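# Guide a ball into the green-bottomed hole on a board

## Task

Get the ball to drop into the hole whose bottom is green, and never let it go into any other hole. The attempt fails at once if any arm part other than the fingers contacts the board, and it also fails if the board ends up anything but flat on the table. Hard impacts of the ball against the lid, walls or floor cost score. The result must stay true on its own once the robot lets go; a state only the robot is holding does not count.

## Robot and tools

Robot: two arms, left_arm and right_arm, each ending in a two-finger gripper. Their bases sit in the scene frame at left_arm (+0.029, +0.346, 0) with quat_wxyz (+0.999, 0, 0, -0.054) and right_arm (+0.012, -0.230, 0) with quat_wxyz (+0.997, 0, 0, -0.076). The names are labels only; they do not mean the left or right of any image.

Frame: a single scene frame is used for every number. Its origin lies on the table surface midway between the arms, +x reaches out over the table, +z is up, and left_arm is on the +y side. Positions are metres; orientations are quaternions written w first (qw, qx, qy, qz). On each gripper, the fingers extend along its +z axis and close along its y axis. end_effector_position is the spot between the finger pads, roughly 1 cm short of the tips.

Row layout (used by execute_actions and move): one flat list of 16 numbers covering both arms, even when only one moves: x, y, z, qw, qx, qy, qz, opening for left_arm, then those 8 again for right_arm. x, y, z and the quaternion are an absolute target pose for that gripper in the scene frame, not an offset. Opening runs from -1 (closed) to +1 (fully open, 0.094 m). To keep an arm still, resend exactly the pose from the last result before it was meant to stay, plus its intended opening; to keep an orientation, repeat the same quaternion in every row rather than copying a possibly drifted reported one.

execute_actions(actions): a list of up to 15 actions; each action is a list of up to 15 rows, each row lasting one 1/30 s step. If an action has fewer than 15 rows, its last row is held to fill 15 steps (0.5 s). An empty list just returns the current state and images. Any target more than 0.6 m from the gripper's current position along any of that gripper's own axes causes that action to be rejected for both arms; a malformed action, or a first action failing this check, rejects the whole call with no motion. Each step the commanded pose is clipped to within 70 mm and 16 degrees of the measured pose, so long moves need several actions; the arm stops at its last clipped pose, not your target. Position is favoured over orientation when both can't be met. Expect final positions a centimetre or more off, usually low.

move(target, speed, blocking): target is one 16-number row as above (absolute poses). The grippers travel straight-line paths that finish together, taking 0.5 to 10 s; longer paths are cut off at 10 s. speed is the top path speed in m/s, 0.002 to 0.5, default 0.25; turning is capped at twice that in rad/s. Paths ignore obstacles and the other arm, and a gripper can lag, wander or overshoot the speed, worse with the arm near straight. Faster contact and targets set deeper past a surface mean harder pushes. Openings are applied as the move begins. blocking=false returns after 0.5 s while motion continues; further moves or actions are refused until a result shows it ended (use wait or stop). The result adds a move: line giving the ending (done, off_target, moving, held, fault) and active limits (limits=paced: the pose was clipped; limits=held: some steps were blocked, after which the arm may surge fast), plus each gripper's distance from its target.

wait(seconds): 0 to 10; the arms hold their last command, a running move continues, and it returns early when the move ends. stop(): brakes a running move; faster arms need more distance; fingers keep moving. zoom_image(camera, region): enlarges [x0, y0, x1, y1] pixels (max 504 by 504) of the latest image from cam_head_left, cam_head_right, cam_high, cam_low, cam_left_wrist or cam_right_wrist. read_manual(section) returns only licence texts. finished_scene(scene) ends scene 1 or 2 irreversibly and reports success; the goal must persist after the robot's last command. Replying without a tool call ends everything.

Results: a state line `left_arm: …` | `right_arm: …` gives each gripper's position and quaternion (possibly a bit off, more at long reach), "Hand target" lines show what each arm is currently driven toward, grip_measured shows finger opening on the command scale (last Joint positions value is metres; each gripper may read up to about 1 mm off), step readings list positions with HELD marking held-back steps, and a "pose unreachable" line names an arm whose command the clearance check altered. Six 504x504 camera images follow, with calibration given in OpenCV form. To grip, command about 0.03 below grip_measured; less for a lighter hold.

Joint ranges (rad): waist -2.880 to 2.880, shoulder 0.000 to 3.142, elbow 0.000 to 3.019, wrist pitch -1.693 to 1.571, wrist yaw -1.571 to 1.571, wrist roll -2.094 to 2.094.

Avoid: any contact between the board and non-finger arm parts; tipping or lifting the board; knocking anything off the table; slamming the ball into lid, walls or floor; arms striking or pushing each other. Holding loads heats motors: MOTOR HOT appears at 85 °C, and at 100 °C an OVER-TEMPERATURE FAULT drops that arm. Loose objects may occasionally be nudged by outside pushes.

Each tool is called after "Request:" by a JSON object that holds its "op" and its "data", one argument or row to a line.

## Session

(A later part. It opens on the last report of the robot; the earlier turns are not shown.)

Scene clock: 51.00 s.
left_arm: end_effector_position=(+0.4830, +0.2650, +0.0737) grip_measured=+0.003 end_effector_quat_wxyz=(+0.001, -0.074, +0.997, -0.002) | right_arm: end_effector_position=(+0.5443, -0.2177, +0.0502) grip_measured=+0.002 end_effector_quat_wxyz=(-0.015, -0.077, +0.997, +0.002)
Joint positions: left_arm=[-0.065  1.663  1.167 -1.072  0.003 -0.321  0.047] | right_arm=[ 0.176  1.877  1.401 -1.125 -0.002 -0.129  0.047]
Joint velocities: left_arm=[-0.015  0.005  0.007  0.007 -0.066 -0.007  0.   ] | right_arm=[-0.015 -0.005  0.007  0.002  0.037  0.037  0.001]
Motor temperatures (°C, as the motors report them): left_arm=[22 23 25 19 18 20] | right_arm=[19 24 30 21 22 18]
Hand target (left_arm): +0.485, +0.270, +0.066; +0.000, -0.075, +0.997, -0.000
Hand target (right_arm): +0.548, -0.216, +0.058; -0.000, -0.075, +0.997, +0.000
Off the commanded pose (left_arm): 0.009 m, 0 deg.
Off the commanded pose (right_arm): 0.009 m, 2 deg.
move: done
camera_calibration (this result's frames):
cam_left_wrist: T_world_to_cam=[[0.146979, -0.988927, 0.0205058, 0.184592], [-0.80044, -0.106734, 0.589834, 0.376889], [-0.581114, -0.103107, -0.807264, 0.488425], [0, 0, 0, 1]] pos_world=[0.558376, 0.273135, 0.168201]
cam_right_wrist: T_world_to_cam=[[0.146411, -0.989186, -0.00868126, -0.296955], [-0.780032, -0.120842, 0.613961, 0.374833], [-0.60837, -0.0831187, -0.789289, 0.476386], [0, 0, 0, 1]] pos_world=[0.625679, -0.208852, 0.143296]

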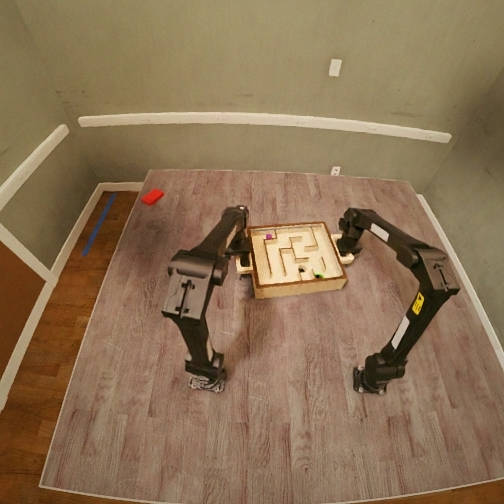

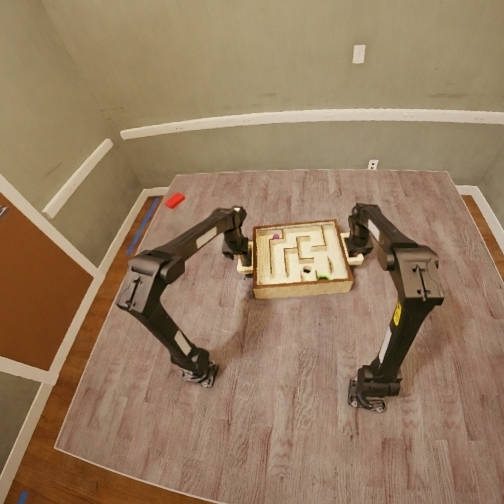

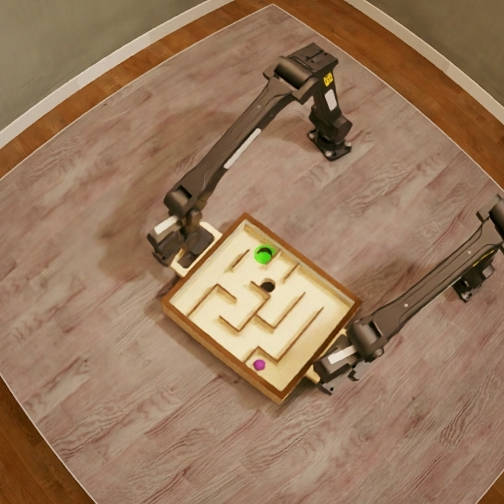

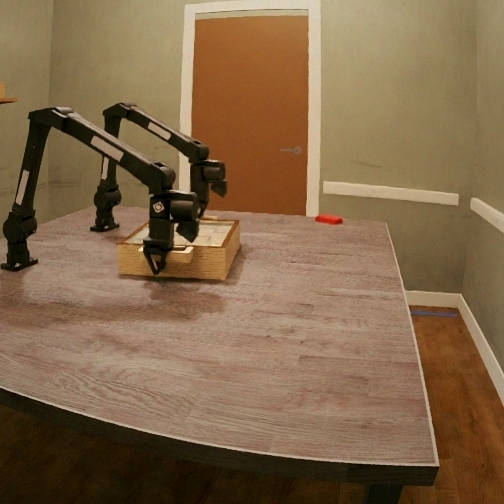

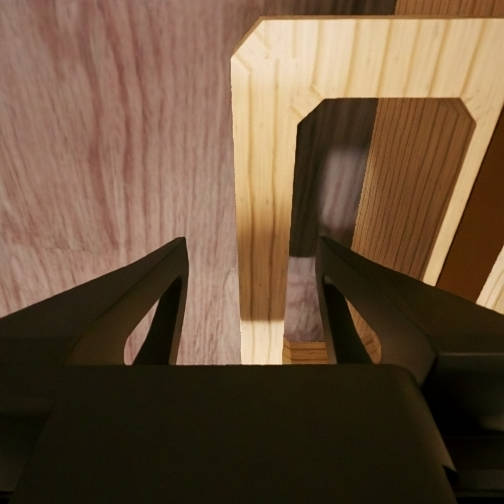

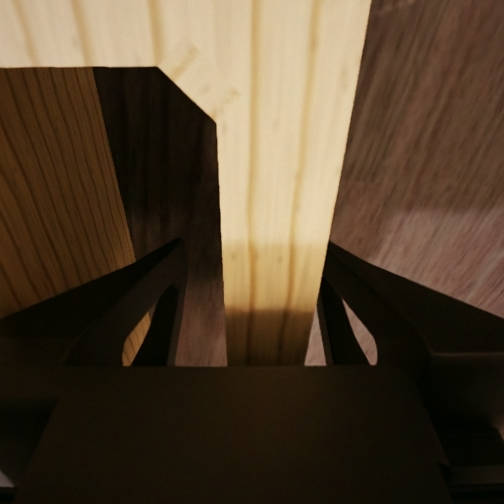

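Too low on the right; dangerous. Raise.

Request:
{"op": "move", "data": {
  "target": [0.485,0.269,0.066,0,-0.075,0.997,0,0,0.548,-0.212,0.088,0,-0.075,0.997,0,0],
  "speed": 0.04
}}

Scene clock: 55.97 s.
left_arm: end_effector_position=(+0.4830, +0.2650, +0.0737) grip_measured=+0.003 end_effector_quat_wxyz=(+0.001, -0.073, +0.997, -0.002) | right_arm: end_effector_position=(+0.5372, -0.2169, +0.0675) grip_measured=+0.002 end_effector_quat_wxyz=(-0.018, -0.076, +0.997, +0.002)
Joint positions: left_arm=[-0.065  1.663  1.167 -1.072  0.003 -0.321  0.047] | right_arm=[ 0.178  1.844  1.401 -1.164 -0.002 -0.127  0.047]
Joint velocities: left_arm=[-0.015  0.005 -0.007 -0.017 -0.022 -0.022  0.   ] | right_arm=[-0.024  0.005 -0.002 -0.007 -0.007 -0.051  0.   ]
Motor temperatures (°C, as the motors report them): left_arm=[22 23 24 19 18 20] | right_arm=[19 24 30 21 22 18]
Hand target (left_arm): +0.485, +0.269, +0.066; -0.000, -0.075, +0.997, -0.000
Hand target (right_arm): +0.547, -0.212, +0.088; +0.000, -0.075, +0.997, +0.000
Off the commanded pose (left_arm): 0.009 m, 0 deg.
Off the commanded pose (right_arm): 0.024 m, 2 deg.
move: off_target (right_arm)
camera_calibration (this result's frames):
cam_left_wrist: T_world_to_cam=[[0.146601, -0.988983, 0.0205051, 0.184789], [-0.800481, -0.10643, 0.589833, 0.376828], [-0.581152, -0.102884, -0.807265, 0.488385], [0, 0, 0, 1]] pos_world=[0.558379, 0.273106, 0.168201]
cam_right_wrist: T_world_to_cam=[[0.146367, -0.989187, -0.00922134, -0.294885], [-0.776977, -0.120727, 0.617844, 0.356876], [-0.612277, -0.0832675, -0.786246, 0.487702], [0, 0, 0, 1]] pos_world=[0.619055, -0.208002, 0.16024]

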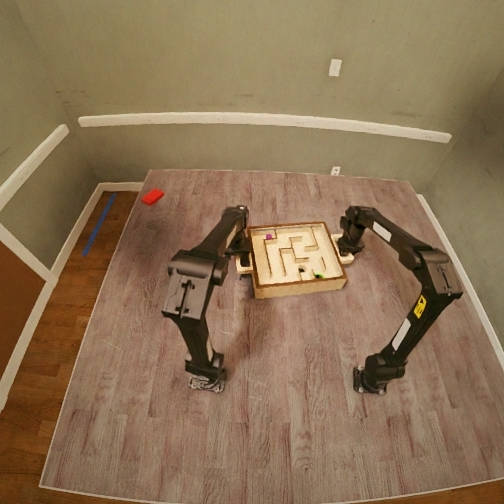

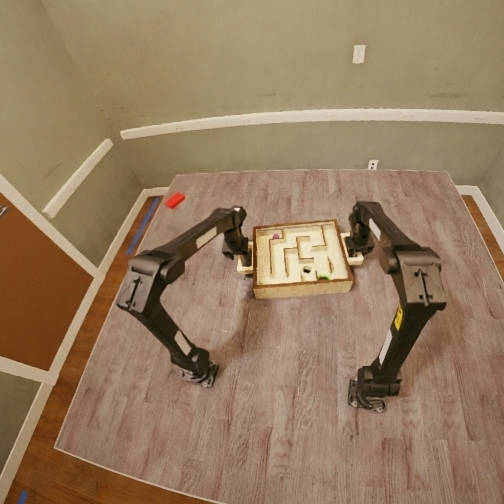

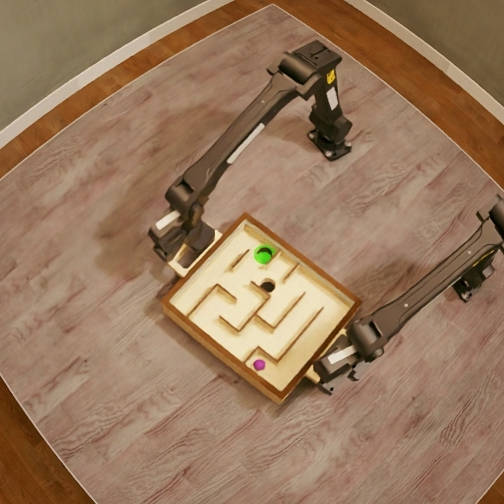

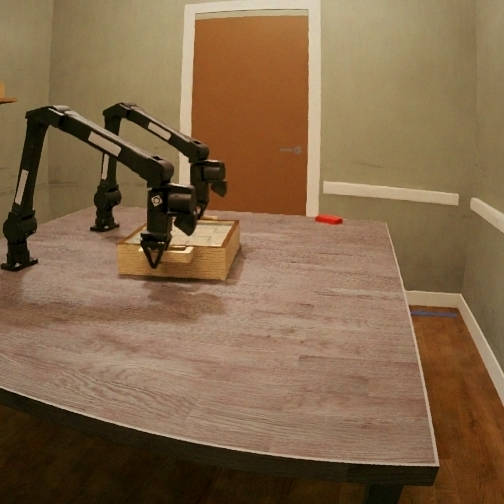

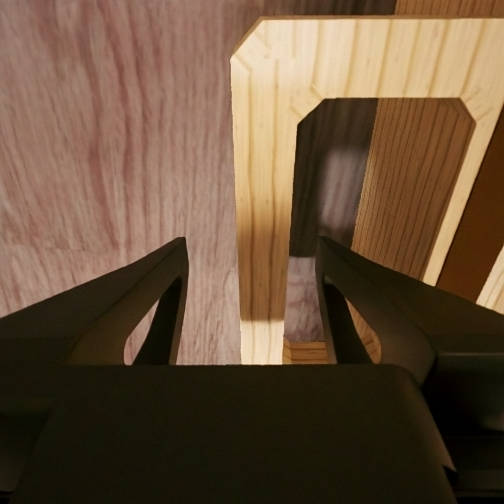

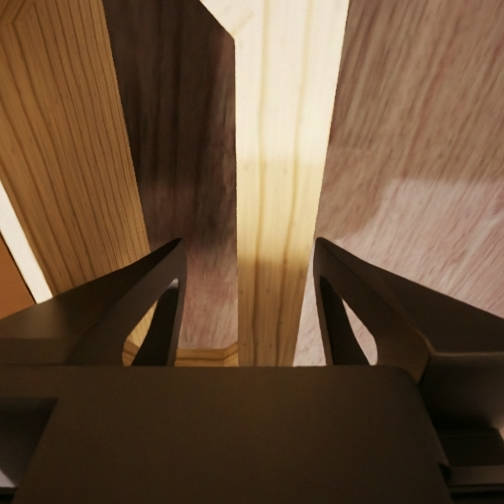

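Request:
{"op": "move", "data": {
  "target": [0.486,0.268,0.07,0,-0.075,0.997,0,0,0.56,-0.216,0.098,0.01,-0.075,0.997,0,0],
  "speed": 0.04
}}

Scene clock: 59.73 s.
left_arm: end_effector_position=(+0.4830, +0.2650, +0.0737) grip_measured=+0.003 end_effector_quat_wxyz=(+0.001, -0.073, +0.997, -0.002) | right_arm: end_effector_position=(+0.5454, -0.2167, +0.0768) grip_measured=+0.002 end_effector_quat_wxyz=(-0.010, -0.077, +0.997, +0.001)
Joint positions: left_arm=[-0.065  1.663  1.167 -1.072  0.003 -0.321  0.047] | right_arm=[ 0.178  1.844  1.428 -1.175 -0.002 -0.127  0.047]
Joint velocities: left_arm=[-0.005  0.005 -0.007  0.012 -0.051 -0.022  0.   ] | right_arm=[ 0.005 -0.005 -0.012 -0.002  0.022 -0.007 -0.   ]
Motor temperatures (°C, as the motors report them): left_arm=[22 23 24 19 18 20] | right_arm=[19 24 30 21 22 18]
Hand target (left_arm): +0.486, +0.268, +0.070; +0.000, -0.075, +0.997, -0.000
Hand target (right_arm): +0.559, -0.216, +0.099; +0.010, -0.076, +0.997, +0.000
Off the commanded pose (left_arm): 0.006 m, 0 deg.
Off the commanded pose (right_arm): 0.026 m, 2 deg.
move: off_target (right_arm)
camera_calibration (this result's frames):
cam_left_wrist: T_world_to_cam=[[0.146601, -0.988983, 0.0205051, 0.184789], [-0.800481, -0.10643, 0.589833, 0.376828], [-0.581152, -0.102884, -0.807265, 0.488385], [0, 0, 0, 1]] pos_world=[0.558379, 0.273106, 0.168201]
cam_right_wrist: T_world_to_cam=[[0.146497, -0.989184, -0.00733434, -0.295997], [-0.786541, -0.120976, 0.605572, 0.363594], [-0.599909, -0.0829456, -0.795757, 0.494072], [0, 0, 0, 1]] pos_world=[0.625743, -0.207828, 0.170808]

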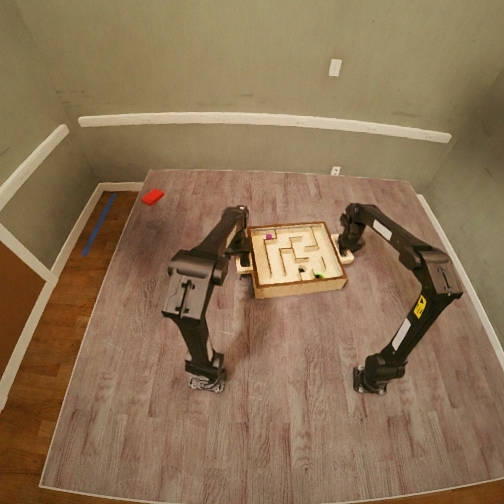

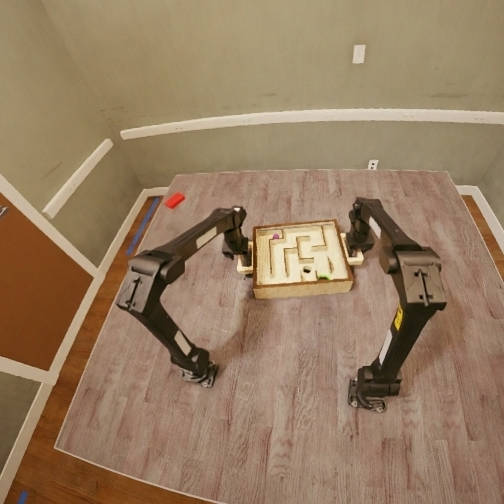

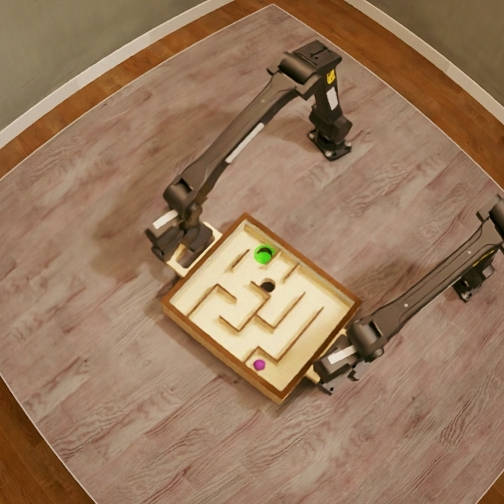

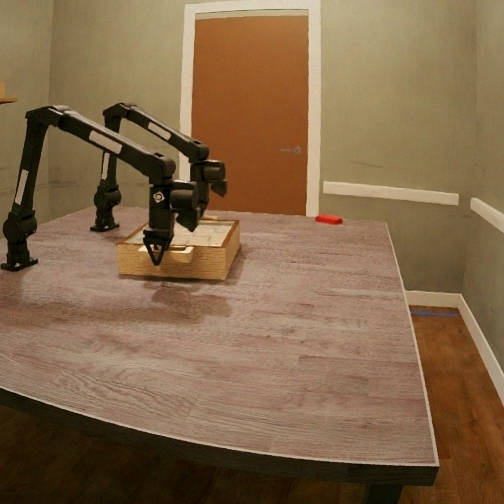

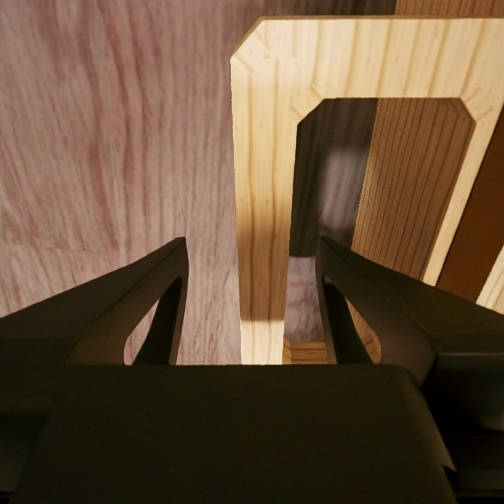

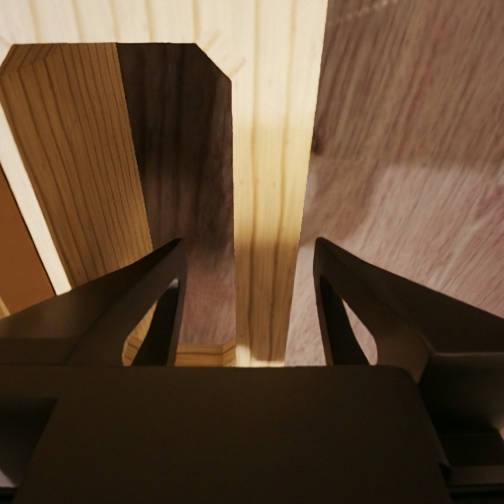

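Request:
{"op": "move", "data": {
  "target": [0.486,0.268,0.07,0,-0.075,0.997,0,-1,0.56,-0.219,0.098,0.01,-0.075,0.997,0,-1]
}}

Request:
{"op": "zoom_image", "data": {
  "camera": "cam_high",
  "region": [150,200,370,420]
}}

Scene clock: 64.70 s.
left_arm: end_effector_position=(+0.4831, +0.2641, +0.0739) grip_measured=-0.692 end_effector_quat_wxyz=(+0.001, -0.074, +0.997, -0.003) | right_arm: end_effector_position=(+0.5454, -0.2176, +0.0769) grip_measured=-0.677 end_effector_quat_wxyz=(-0.010, -0.071, +0.997, +0.002)
Joint positions: left_arm=[-0.066  1.662  1.167 -1.071  0.006 -0.323  0.014] | right_arm=[ 0.176  1.844  1.428 -1.176 -0.002 -0.119  0.015]
Joint velocities: left_arm=[-0.005  0.005  0.002  0.022 -0.022  0.037 -0.   ] | right_arm=[-0.005 -0.005 -0.002 -0.007  0.007  0.007 -0.   ]
Motor temperatures (°C, as the motors report them): left_arm=[22 23 24 19 18 20] | right_arm=[19 24 31 21 22 18]
Hand target (left_arm): +0.486, +0.268, +0.070; +0.000, -0.075, +0.997, +0.000
Hand target (right_arm): +0.559, -0.219, +0.098; +0.010, -0.075, +0.997, -0.000
Off the commanded pose (left_arm): 0.006 m, 0 deg.
Off the commanded pose (right_arm): 0.026 m, 2 deg.
move: off_target (right_arm)
camera_calibration (this result's frames):
cam_left_wrist: T_world_to_cam=[[0.14771, -0.988754, 0.0234031, 0.183141], [-0.800747, -0.105668, 0.589609, 0.376635], [-0.580505, -0.105831, -0.80735, 0.488945], [0, 0, 0, 1]] pos_world=[0.558372, 0.272625, 0.168397]
cam_right_wrist: T_world_to_cam=[[0.136295, -0.99064, -0.00754684, -0.291684], [-0.787733, -0.112992, 0.605566, 0.365851], [-0.60075, -0.0765905, -0.79576, 0.495991], [0, 0, 0, 1]] pos_world=[0.625914, -0.209628, 0.170942]

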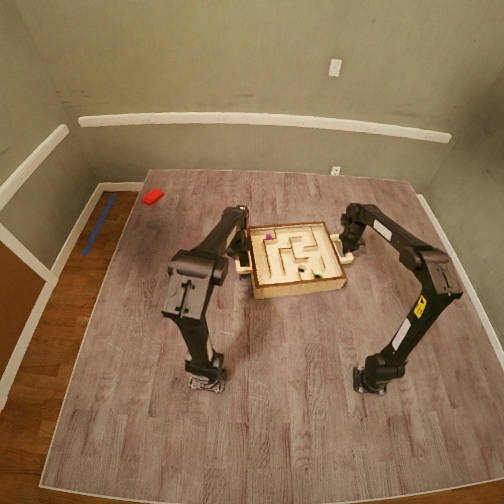

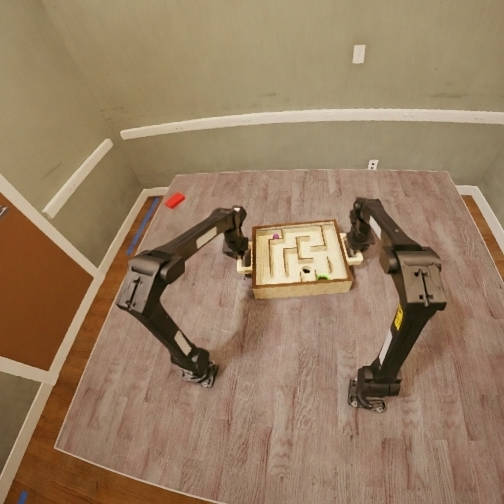

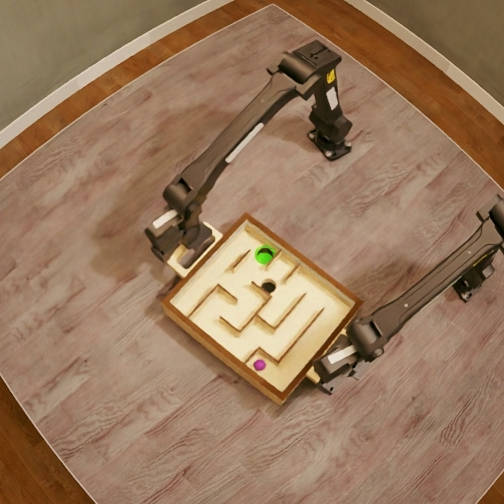

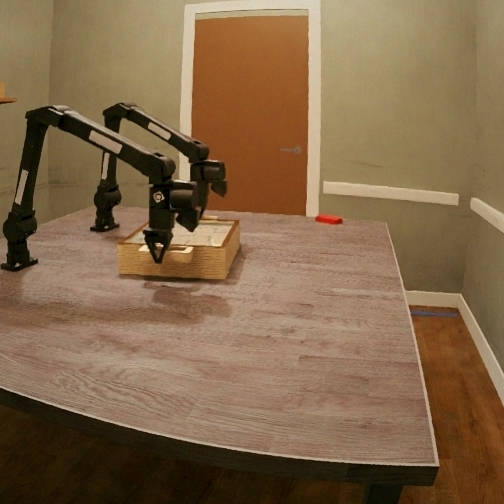

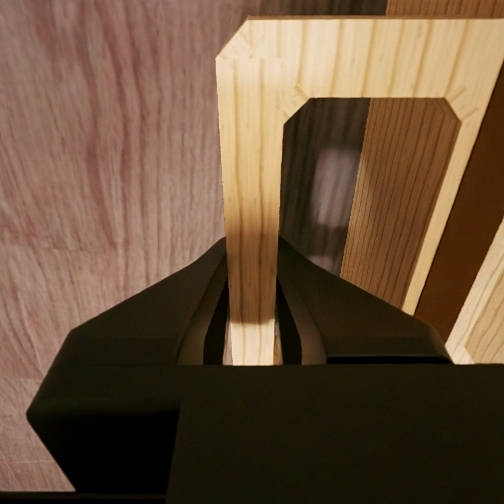

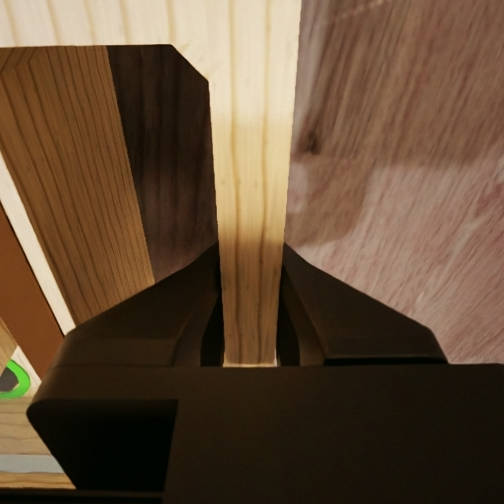

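Region (150, 200, 370, 420) of cam_high's 504x504 image, scaled by 2.291, with more detail than that image has.

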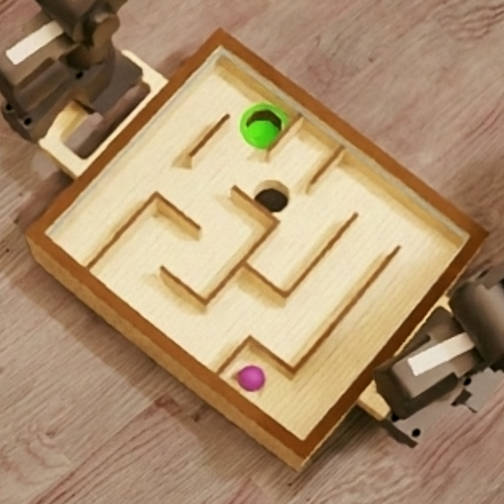

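Request:
{"op": "move", "data": {
  "target": [0.495,0.266,0.15,0.045,-0.073,0.996,0,-1,0.565,-0.219,0.165,0.045,-0.073,0.996,0,-1],
  "speed": 0.04
}}

Scene clock: 98.13 s.
left_arm: end_effector_position=(+0.4656, +0.2679, +0.0910) grip_measured=-0.692 end_effector_quat_wxyz=(-0.018, -0.079, +0.997, +0.006) | right_arm: end_effector_position=(+0.5330, -0.2133, +0.0864) grip_measured=-0.677 end_effector_quat_wxyz=(-0.028, -0.074, +0.997, +0.008)
Joint positions: left_arm=[-0.068  1.623  1.167 -1.152 -0.003 -0.335  0.014] | right_arm=[ 0.181  1.826  1.428 -1.229 -0.014 -0.12   0.015]
Joint velocities: left_arm=[-0.005  0.005 -0.007 -0.007 -0.037 -0.081  0.   ] | right_arm=[-0.015  0.005 -0.017  0.007 -0.051 -0.037  0.   ]
Motor temperatures (°C, as the motors report them): left_arm=[22 23 25 19 18 20] | right_arm=[19 24 32 21 22 18]
Hand target (left_arm): +0.492, +0.266, +0.149; +0.045, -0.073, +0.996, +0.000
Hand target (right_arm): +0.556, -0.218, +0.154; +0.045, -0.073, +0.996, -0.000
Off the commanded pose (left_arm): 0.066 m, 7 deg.
Off the commanded pose (right_arm): 0.085 m, 8 deg; position clipped at the last step of the last action.
move: off_target (left_arm, right_arm); limits=paced
camera_calibration (this result's frames):
cam_left_wrist: T_world_to_cam=[[0.158608, -0.987341, 0.00145404, 0.185594], [-0.775735, -0.123704, 0.618816, 0.343452], [-0.610802, -0.0992773, -0.785535, 0.503329], [0, 0, 0, 1]] pos_world=[0.544425, 0.2757, 0.182579]
cam_right_wrist: T_world_to_cam=[[0.1417, -0.989632, -0.0234275, -0.286929], [-0.764398, -0.124426, 0.632624, 0.333599], [-0.62898, -0.0717351, -0.774105, 0.510523], [0, 0, 0, 1]] pos_world=[0.616769, -0.205823, 0.177433]

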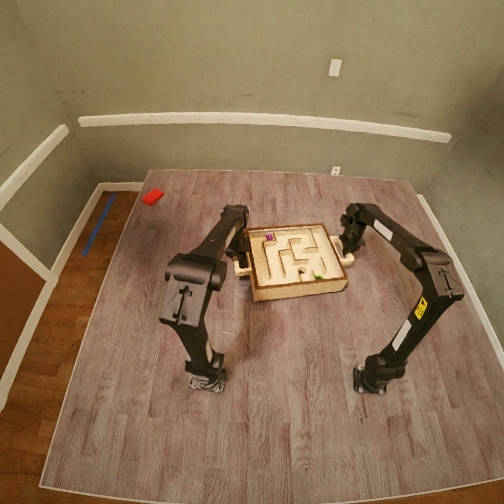

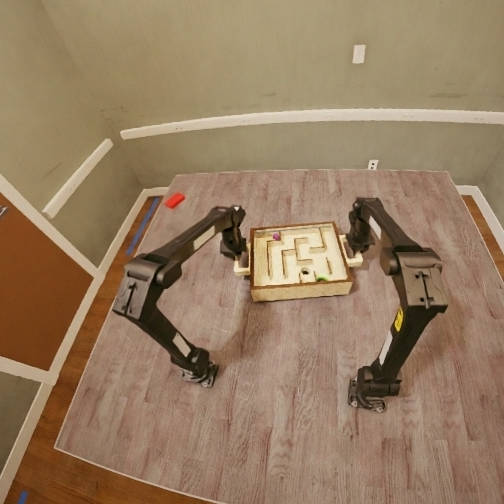

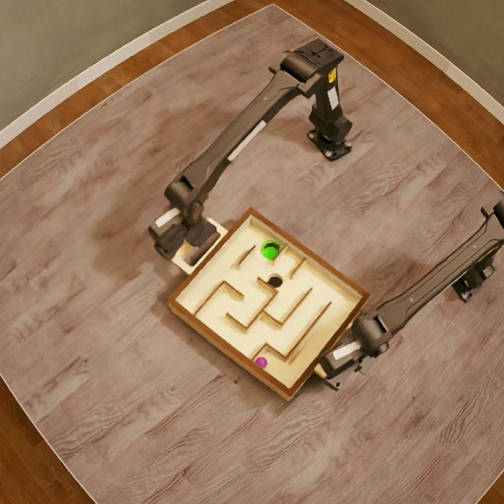

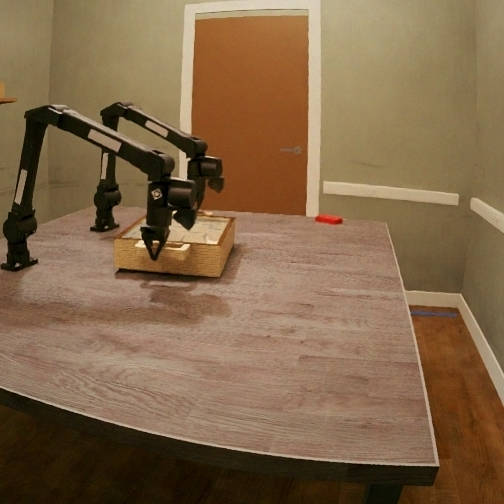

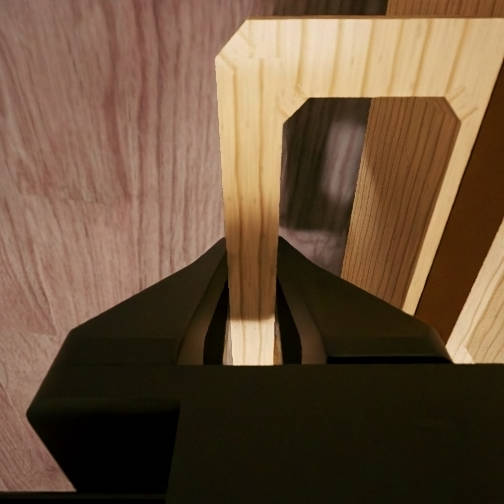

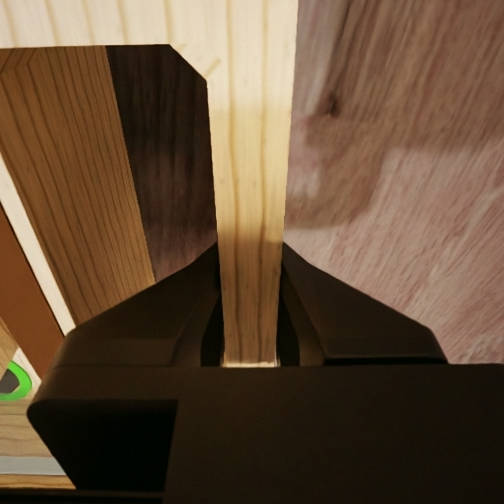

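Request:
{"op": "move", "data": {
  "target": [0.49,0.266,0.15,0.045,-0.073,0.996,0,-1,0.555,-0.219,0.15,0.045,-0.073,0.996,0,-1],
  "speed": 0.08
}}

Scene clock: 114.40 s.
left_arm: end_effector_position=(+0.4625, +0.2680, +0.0941) grip_measured=-0.692 end_effector_quat_wxyz=(-0.015, -0.080, +0.997, +0.005) | right_arm: end_effector_position=(+0.5299, -0.2129, +0.0904) grip_measured=-0.677 end_effector_quat_wxyz=(-0.025, -0.075, +0.997, +0.009)
Joint positions: left_arm=[-0.069  1.609  1.158 -1.151 -0.003 -0.338  0.014] | right_arm=[ 0.182  1.811  1.418 -1.229 -0.016 -0.12   0.015]
Joint velocities: left_arm=[ 0.005 -0.005  0.012 -0.002  0.007 -0.037  0.   ] | right_arm=[-0.005 -0.005 -0.007  0.002  0.007 -0.037 -0.001]
Motor temperatures (°C, as the motors report them): left_arm=[22 23 28 19 19 20] | right_arm=[19 25 33 21 22 18]
Hand target (left_arm): +0.488, +0.266, +0.149; +0.045, -0.073, +0.996, +0.000
Hand target (right_arm): +0.550, -0.219, +0.150; +0.045, -0.074, +0.996, -0.000
Off the commanded pose (left_arm): 0.062 m, 7 deg.
Off the commanded pose (right_arm): 0.065 m, 8 deg.
move: off_target (left_arm, right_arm)
camera_calibration (this result's frames):
cam_left_wrist: T_world_to_cam=[[0.160109, -0.987092, 0.00388457, 0.185218], [-0.779451, -0.124013, 0.614066, 0.341384], [-0.605658, -0.101346, -0.789245, 0.502494], [0, 0, 0, 1]] pos_world=[0.540777, 0.276089, 0.186239]
cam_right_wrist: T_world_to_cam=[[0.142132, -0.989549, -0.024295, -0.286162], [-0.767938, -0.125722, 0.628064, 0.330739], [-0.624555, -0.0706112, -0.777782, 0.509957], [0, 0, 0, 1]] pos_world=[0.613156, -0.205582, 0.181958]

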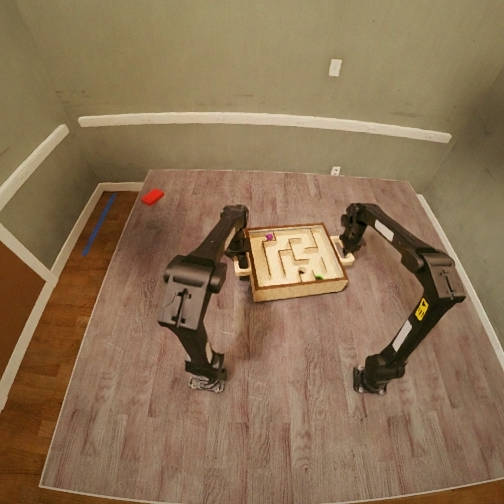

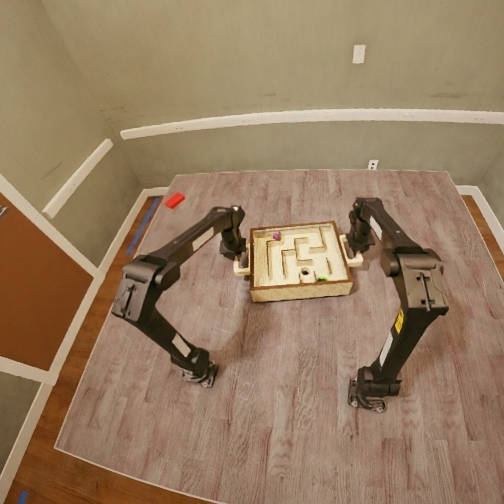

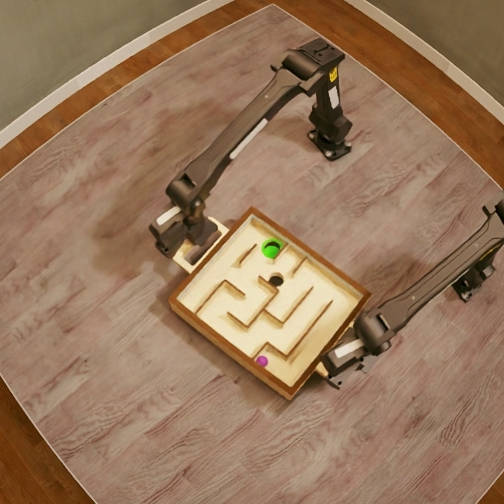

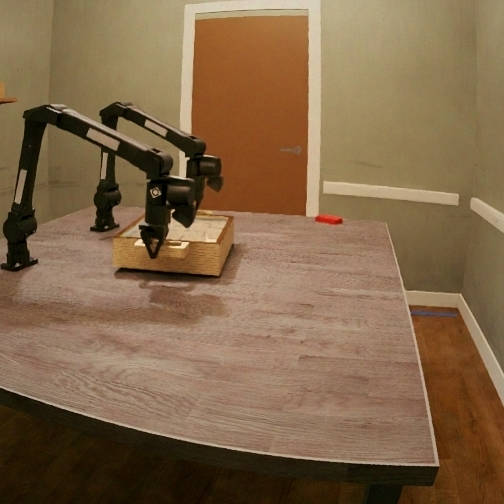

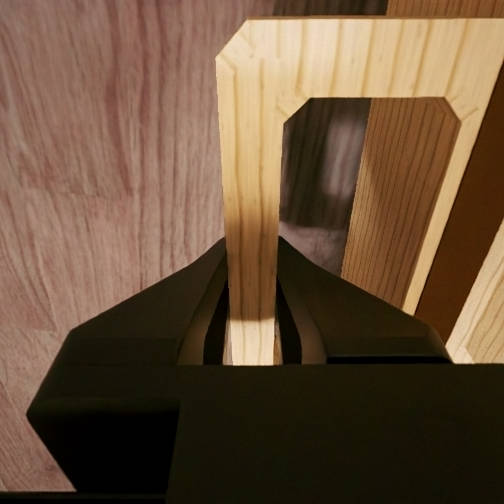

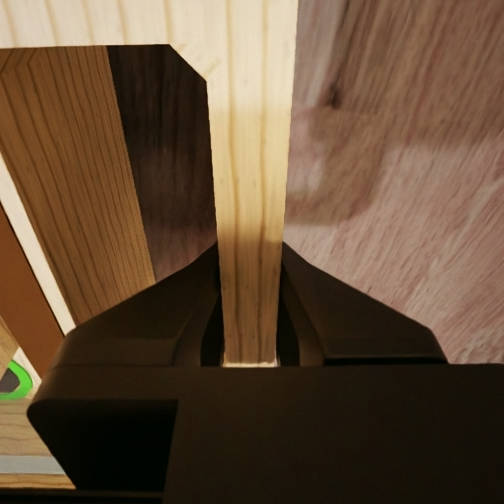

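Request:
{"op": "execute_actions", "data": {
  "actions": [
    [[0.47,0.267,0.16,0.06,-0.073,0.996,0,-1,0.538,-0.215,0.157,0.06,-0.073,0.996,0,-1]],
    [[0.47,0.267,0.175,0.06,-0.073,0.996,0,-1,0.538,-0.215,0.172,0.06,-0.073,0.996,0,-1]],
    [[0.47,0.267,0.175,0.06,-0.073,0.996,0,-1,0.538,-0.215,0.172,0.06,-0.073,0.996,0,-1]]
  ]
}}

Scene clock: 119.57 s.
left_arm: end_effector_position=(+0.4497, +0.2697, +0.1218) grip_measured=-0.692 end_effector_quat_wxyz=(+0.004, -0.078, +0.997, +0.009) | right_arm: end_effector_position=(+0.5147, -0.2113, +0.1150) grip_measured=-0.677 end_effector_quat_wxyz=(-0.002, -0.073, +0.997, +0.009)
Joint positions: left_arm=[-0.077  1.526  1.139 -1.18  -0.019 -0.34   0.014] | right_arm=[ 0.185  1.723  1.366 -1.218 -0.018 -0.114  0.015]
Joint velocities: left_arm=[-0.005 -0.015 -0.007 -0.007 -0.066 -0.007  0.   ] | right_arm=[-0.015  0.005 -0.017 -0.017 -0.066  0.022 -0.   ]
Motor temperatures (°C, as the motors report them): left_arm=[22 23 28 19 19 20] | right_arm=[19 25 33 21 22 18]
Hand target (left_arm): +0.468, +0.267, +0.173; +0.060, -0.073, +0.996, +0.000
Hand target (right_arm): +0.533, -0.215, +0.172; +0.060, -0.073, +0.995, +0.000
Off the commanded pose (left_arm): 0.057 m, 7 deg.
Off the commanded pose (right_arm): 0.062 m, 7 deg.
Step readings (end_effector_position; steps 1 to 15: 1st action; 16 to 30: 2nd action; 31 to 45: 3rd action):
0: left_arm (+0.4625, +0.2680, +0.0941) | right_arm (+0.5299, -0.2129, +0.0904)
1: left_arm (+0.4624, +0.2682, +0.0955) | right_arm (+0.5292, -0.2128, +0.0901)
2: left_arm (+0.4612, +0.2684, +0.0967) | right_arm (+0.5276, -0.2125, +0.0898)
4: left_arm (+0.4584, +0.2689, +0.1033) | right_arm (+0.5209, -0.2122, +0.0919)
8: left_arm (+0.4557, +0.2690, +0.1154) | right_arm (+0.5185, -0.2120, +0.1060)
15: left_arm (+0.4558, +0.2689, +0.1200) | right_arm (+0.5191, -0.2123, +0.1149)
16: left_arm (+0.4549, +0.2691, +0.1200) | right_arm (+0.5186, -0.2123, +0.1148)
17: left_arm (+0.4540, +0.2692, +0.1203) | right_arm (+0.5179, -0.2121, +0.1148)
19: left_arm (+0.4516, +0.2694, +0.1213) | right_arm (+0.5161, -0.2118, +0.1150)
23: left_arm (+0.4497, +0.2697, +0.1218) | right_arm (+0.5147, -0.2113, +0.1150)
30: left_arm (+0.4497, +0.2697, +0.1218) | right_arm (+0.5147, -0.2113, +0.1150)
31: left_arm (+0.4497, +0.2697, +0.1218) | right_arm (+0.5147, -0.2113, +0.1150)
32: left_arm (+0.4497, +0.2697, +0.1218) | right_arm (+0.5147, -0.2113, +0.1150)
34: left_arm (+0.4497, +0.2697, +0.1218) | right_arm (+0.5147, -0.2113, +0.1150)
38: left_arm (+0.4497, +0.2697, +0.1218) | right_arm (+0.5147, -0.2113, +0.1150)
45: end_effector_position above
camera_calibration (this result's frames):
cam_left_wrist: T_world_to_cam=[[0.154541, -0.987986, -0.000190741, 0.192047], [-0.802164, -0.125587, 0.583747, 0.329008], [-0.576758, -0.0900598, -0.811936, 0.503456], [0, 0, 0, 1]] pos_world=[0.524612, 0.276401, 0.216753]
cam_right_wrist: T_world_to_cam=[[0.140099, -0.989908, -0.0213153, -0.281122], [-0.796364, -0.125448, 0.591665, 0.322706], [-0.588367, -0.065917, -0.805902, 0.505356], [0, 0, 0, 1]] pos_world=[0.593711, -0.204491, 0.210341]

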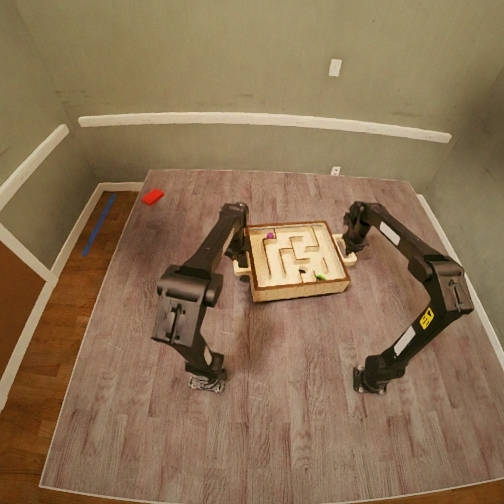

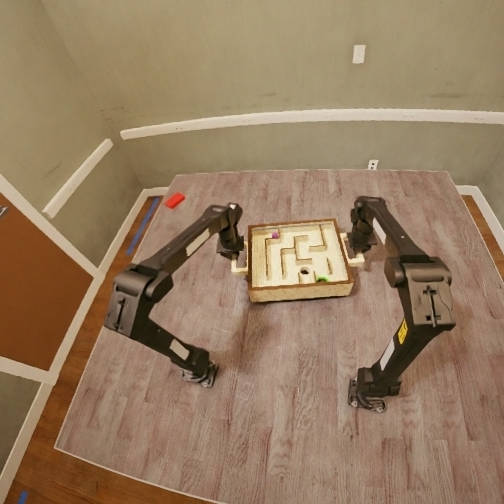

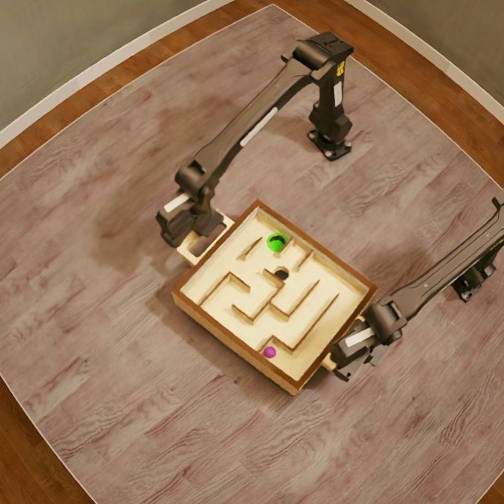

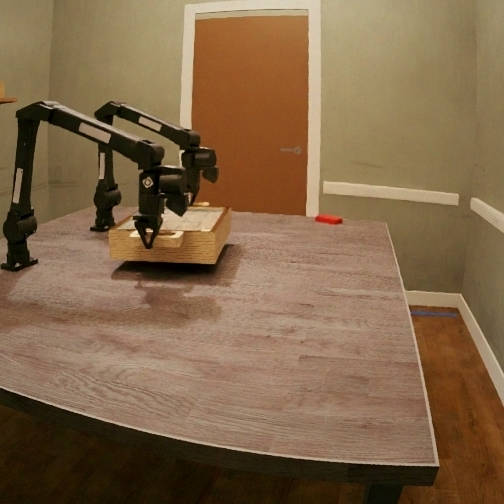

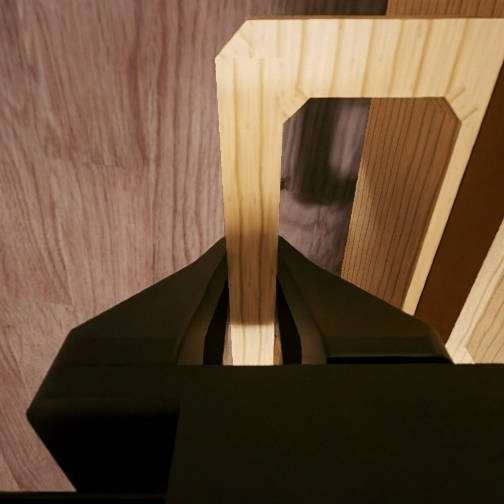

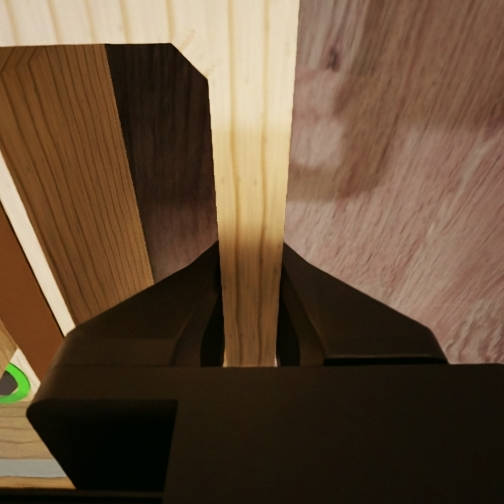

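Request:
{"op": "execute_actions", "data": {
  "actions": [
    [[0.462,0.268,0.17,0.085,-0.073,0.996,-0.02,-1,0.527,-0.213,0.18,0.085,-0.073,0.996,-0.02,-1]],
    [[0.462,0.268,0.17,0.085,-0.073,0.996,-0.02,-1,0.527,-0.213,0.18,0.085,-0.073,0.996,-0.02,-1]],
    [[0.462,0.268,0.17,0.085,-0.073,0.996,-0.02,-1,0.527,-0.213,0.18,0.085,-0.073,0.996,-0.02,-1]]
  ]
}}

Request:
{"op": "zoom_image", "data": {
  "camera": "cam_high",
  "region": [150,190,390,410]
}}

Scene clock: 125.27 s.
left_arm: end_effector_position=(+0.4437, +0.2678, +0.1297) grip_measured=-0.692 end_effector_quat_wxyz=(+0.029, -0.077, +0.997, -0.007) | right_arm: end_effector_position=(+0.5085, -0.2130, +0.1364) grip_measured=-0.677 end_effector_quat_wxyz=(+0.026, -0.073, +0.997, -0.010)
Joint positions: left_arm=[-0.077  1.469  1.097 -1.138 -0.002 -0.34   0.014] | right_arm=[ 0.194  1.655  1.335 -1.197  0.018 -0.105  0.015]
Joint velocities: left_arm=[-0.024  0.005  0.007  0.012  0.022 -0.066  0.   ] | right_arm=[ 0.015 -0.005  0.012 -0.002 -0.022 -0.125 -0.001]
Motor temperatures (°C, as the motors report them): left_arm=[22 23 28 19 19 20] | right_arm=[19 25 34 21 23 18]
Hand target (left_arm): +0.461, +0.268, +0.169; +0.085, -0.072, +0.994, -0.019
Hand target (right_arm): +0.524, -0.213, +0.180; +0.085, -0.073, +0.994, -0.019
Off the commanded pose (left_arm): 0.044 m, 7 deg.
Off the commanded pose (right_arm): 0.047 m, 7 deg.
Step readings (end_effector_position; steps 1 to 15: 1st action; 16 to 30: 2nd action; 31 to 45: 3rd action):
0: left_arm (+0.4497, +0.2697, +0.1218) | right_arm (+0.5147, -0.2113, +0.1150)
1: left_arm (+0.4499, +0.2685, +0.1218) | right_arm (+0.5145, -0.2122, +0.1151)
2: left_arm (+0.4497, +0.2679, +0.1210) | right_arm (+0.5136, -0.2132, +0.1154)
4: left_arm (+0.4459, +0.2681, +0.1203) | right_arm (+0.5108, -0.2127, +0.1202)
8: left_arm (+0.4427, +0.2680, +0.1256) | right_arm (+0.5085, -0.2128, +0.1318)
15: left_arm (+0.4437, +0.2678, +0.1297) | right_arm (+0.5085, -0.2130, +0.1364)
16: left_arm (+0.4437, +0.2678, +0.1297) | right_arm (+0.5085, -0.2130, +0.1364)
17: left_arm (+0.4437, +0.2678, +0.1297) | right_arm (+0.5085, -0.2130, +0.1364)
19: left_arm (+0.4437, +0.2678, +0.1297) | right_arm (+0.5085, -0.2130, +0.1364)
23: left_arm (+0.4437, +0.2678, +0.1297) | right_arm (+0.5085, -0.2130, +0.1364)
30: left_arm (+0.4437, +0.2678, +0.1297) | right_arm (+0.5085, -0.2130, +0.1364)
31: left_arm (+0.4437, +0.2678, +0.1297) | right_arm (+0.5085, -0.2130, +0.1364)
32: left_arm (+0.4437, +0.2678, +0.1297) | right_arm (+0.5085, -0.2130, +0.1364)
34: left_arm (+0.4437, +0.2678, +0.1297) | right_arm (+0.5085, -0.2130, +0.1364)
38: left_arm (+0.4437, +0.2678, +0.1297) | right_arm (+0.5085, -0.2130, +0.1364)
45: end_effector_position above
camera_calibration (this result's frames):
cam_left_wrist: T_world_to_cam=[[0.153076, -0.987593, 0.035048, 0.187102], [-0.832159, -0.109693, 0.543579, 0.333552], [-0.532991, -0.112375, -0.838626, 0.4963], [0, 0, 0, 1]] pos_world=[0.513451, 0.27714, 0.228341]
cam_right_wrist: T_world_to_cam=[[0.140008, -0.989939, 0.0204384, -0.287129], [-0.829951, -0.106074, 0.547658, 0.332137], [-0.539981, -0.0936394, -0.836452, 0.49244], [0, 0, 0, 1]] pos_world=[0.581766, -0.202897, 0.235873]

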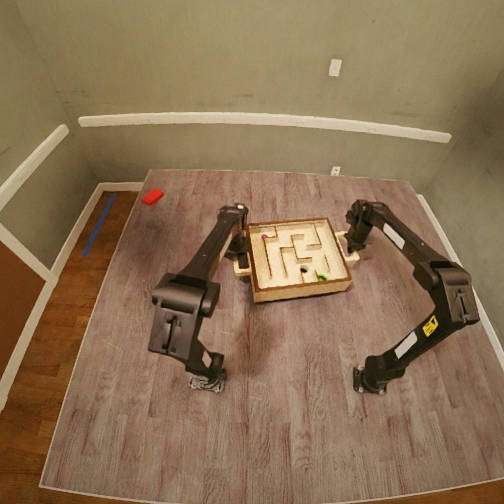

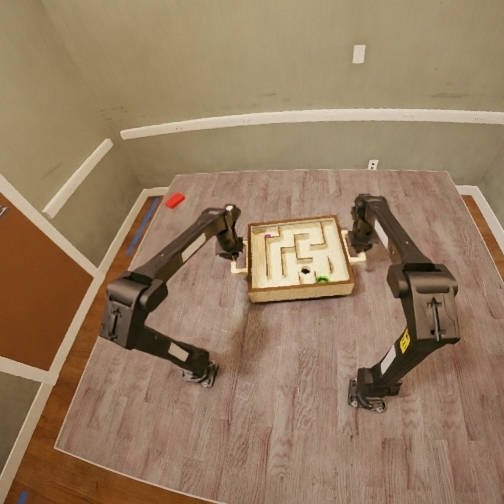

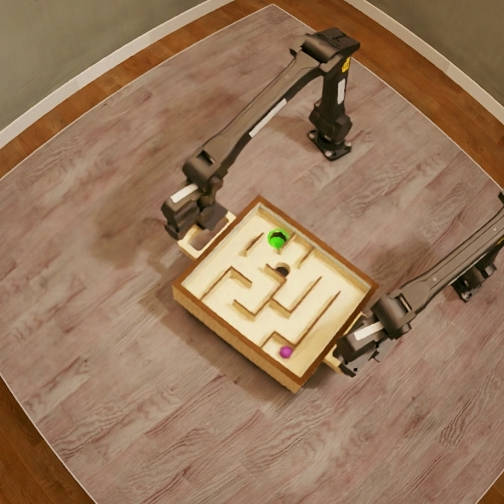

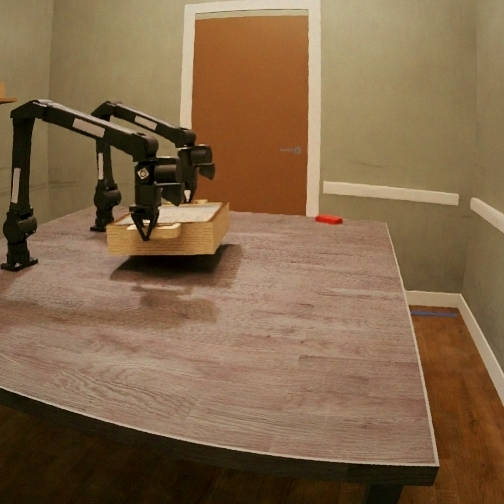

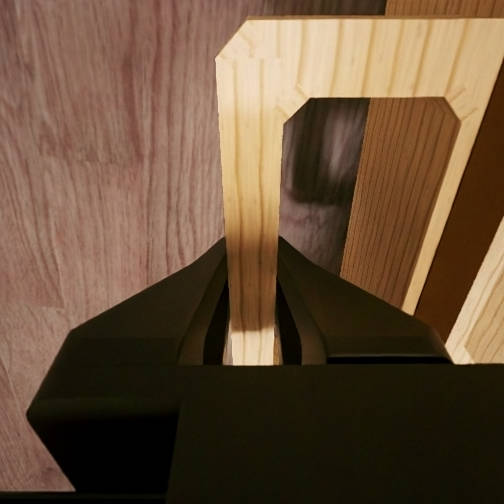

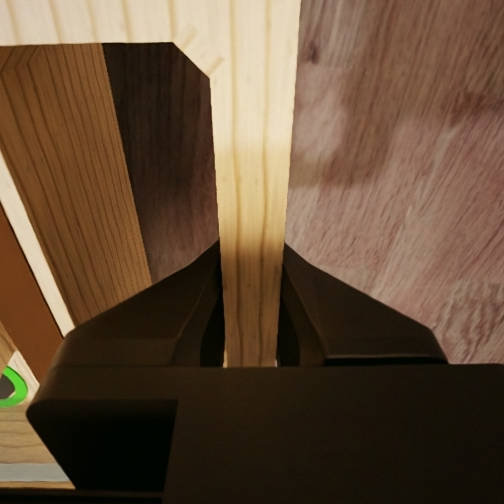

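Region (150, 190, 390, 410) of cam_high's 504x504 image, scaled by 2.100, with more detail than that image has; it fills the top 462 rows of this view, and the rest is white.

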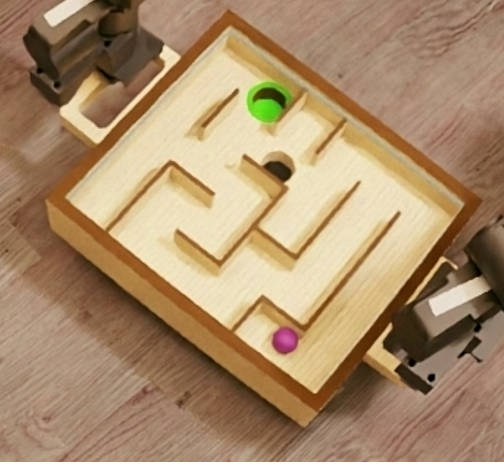

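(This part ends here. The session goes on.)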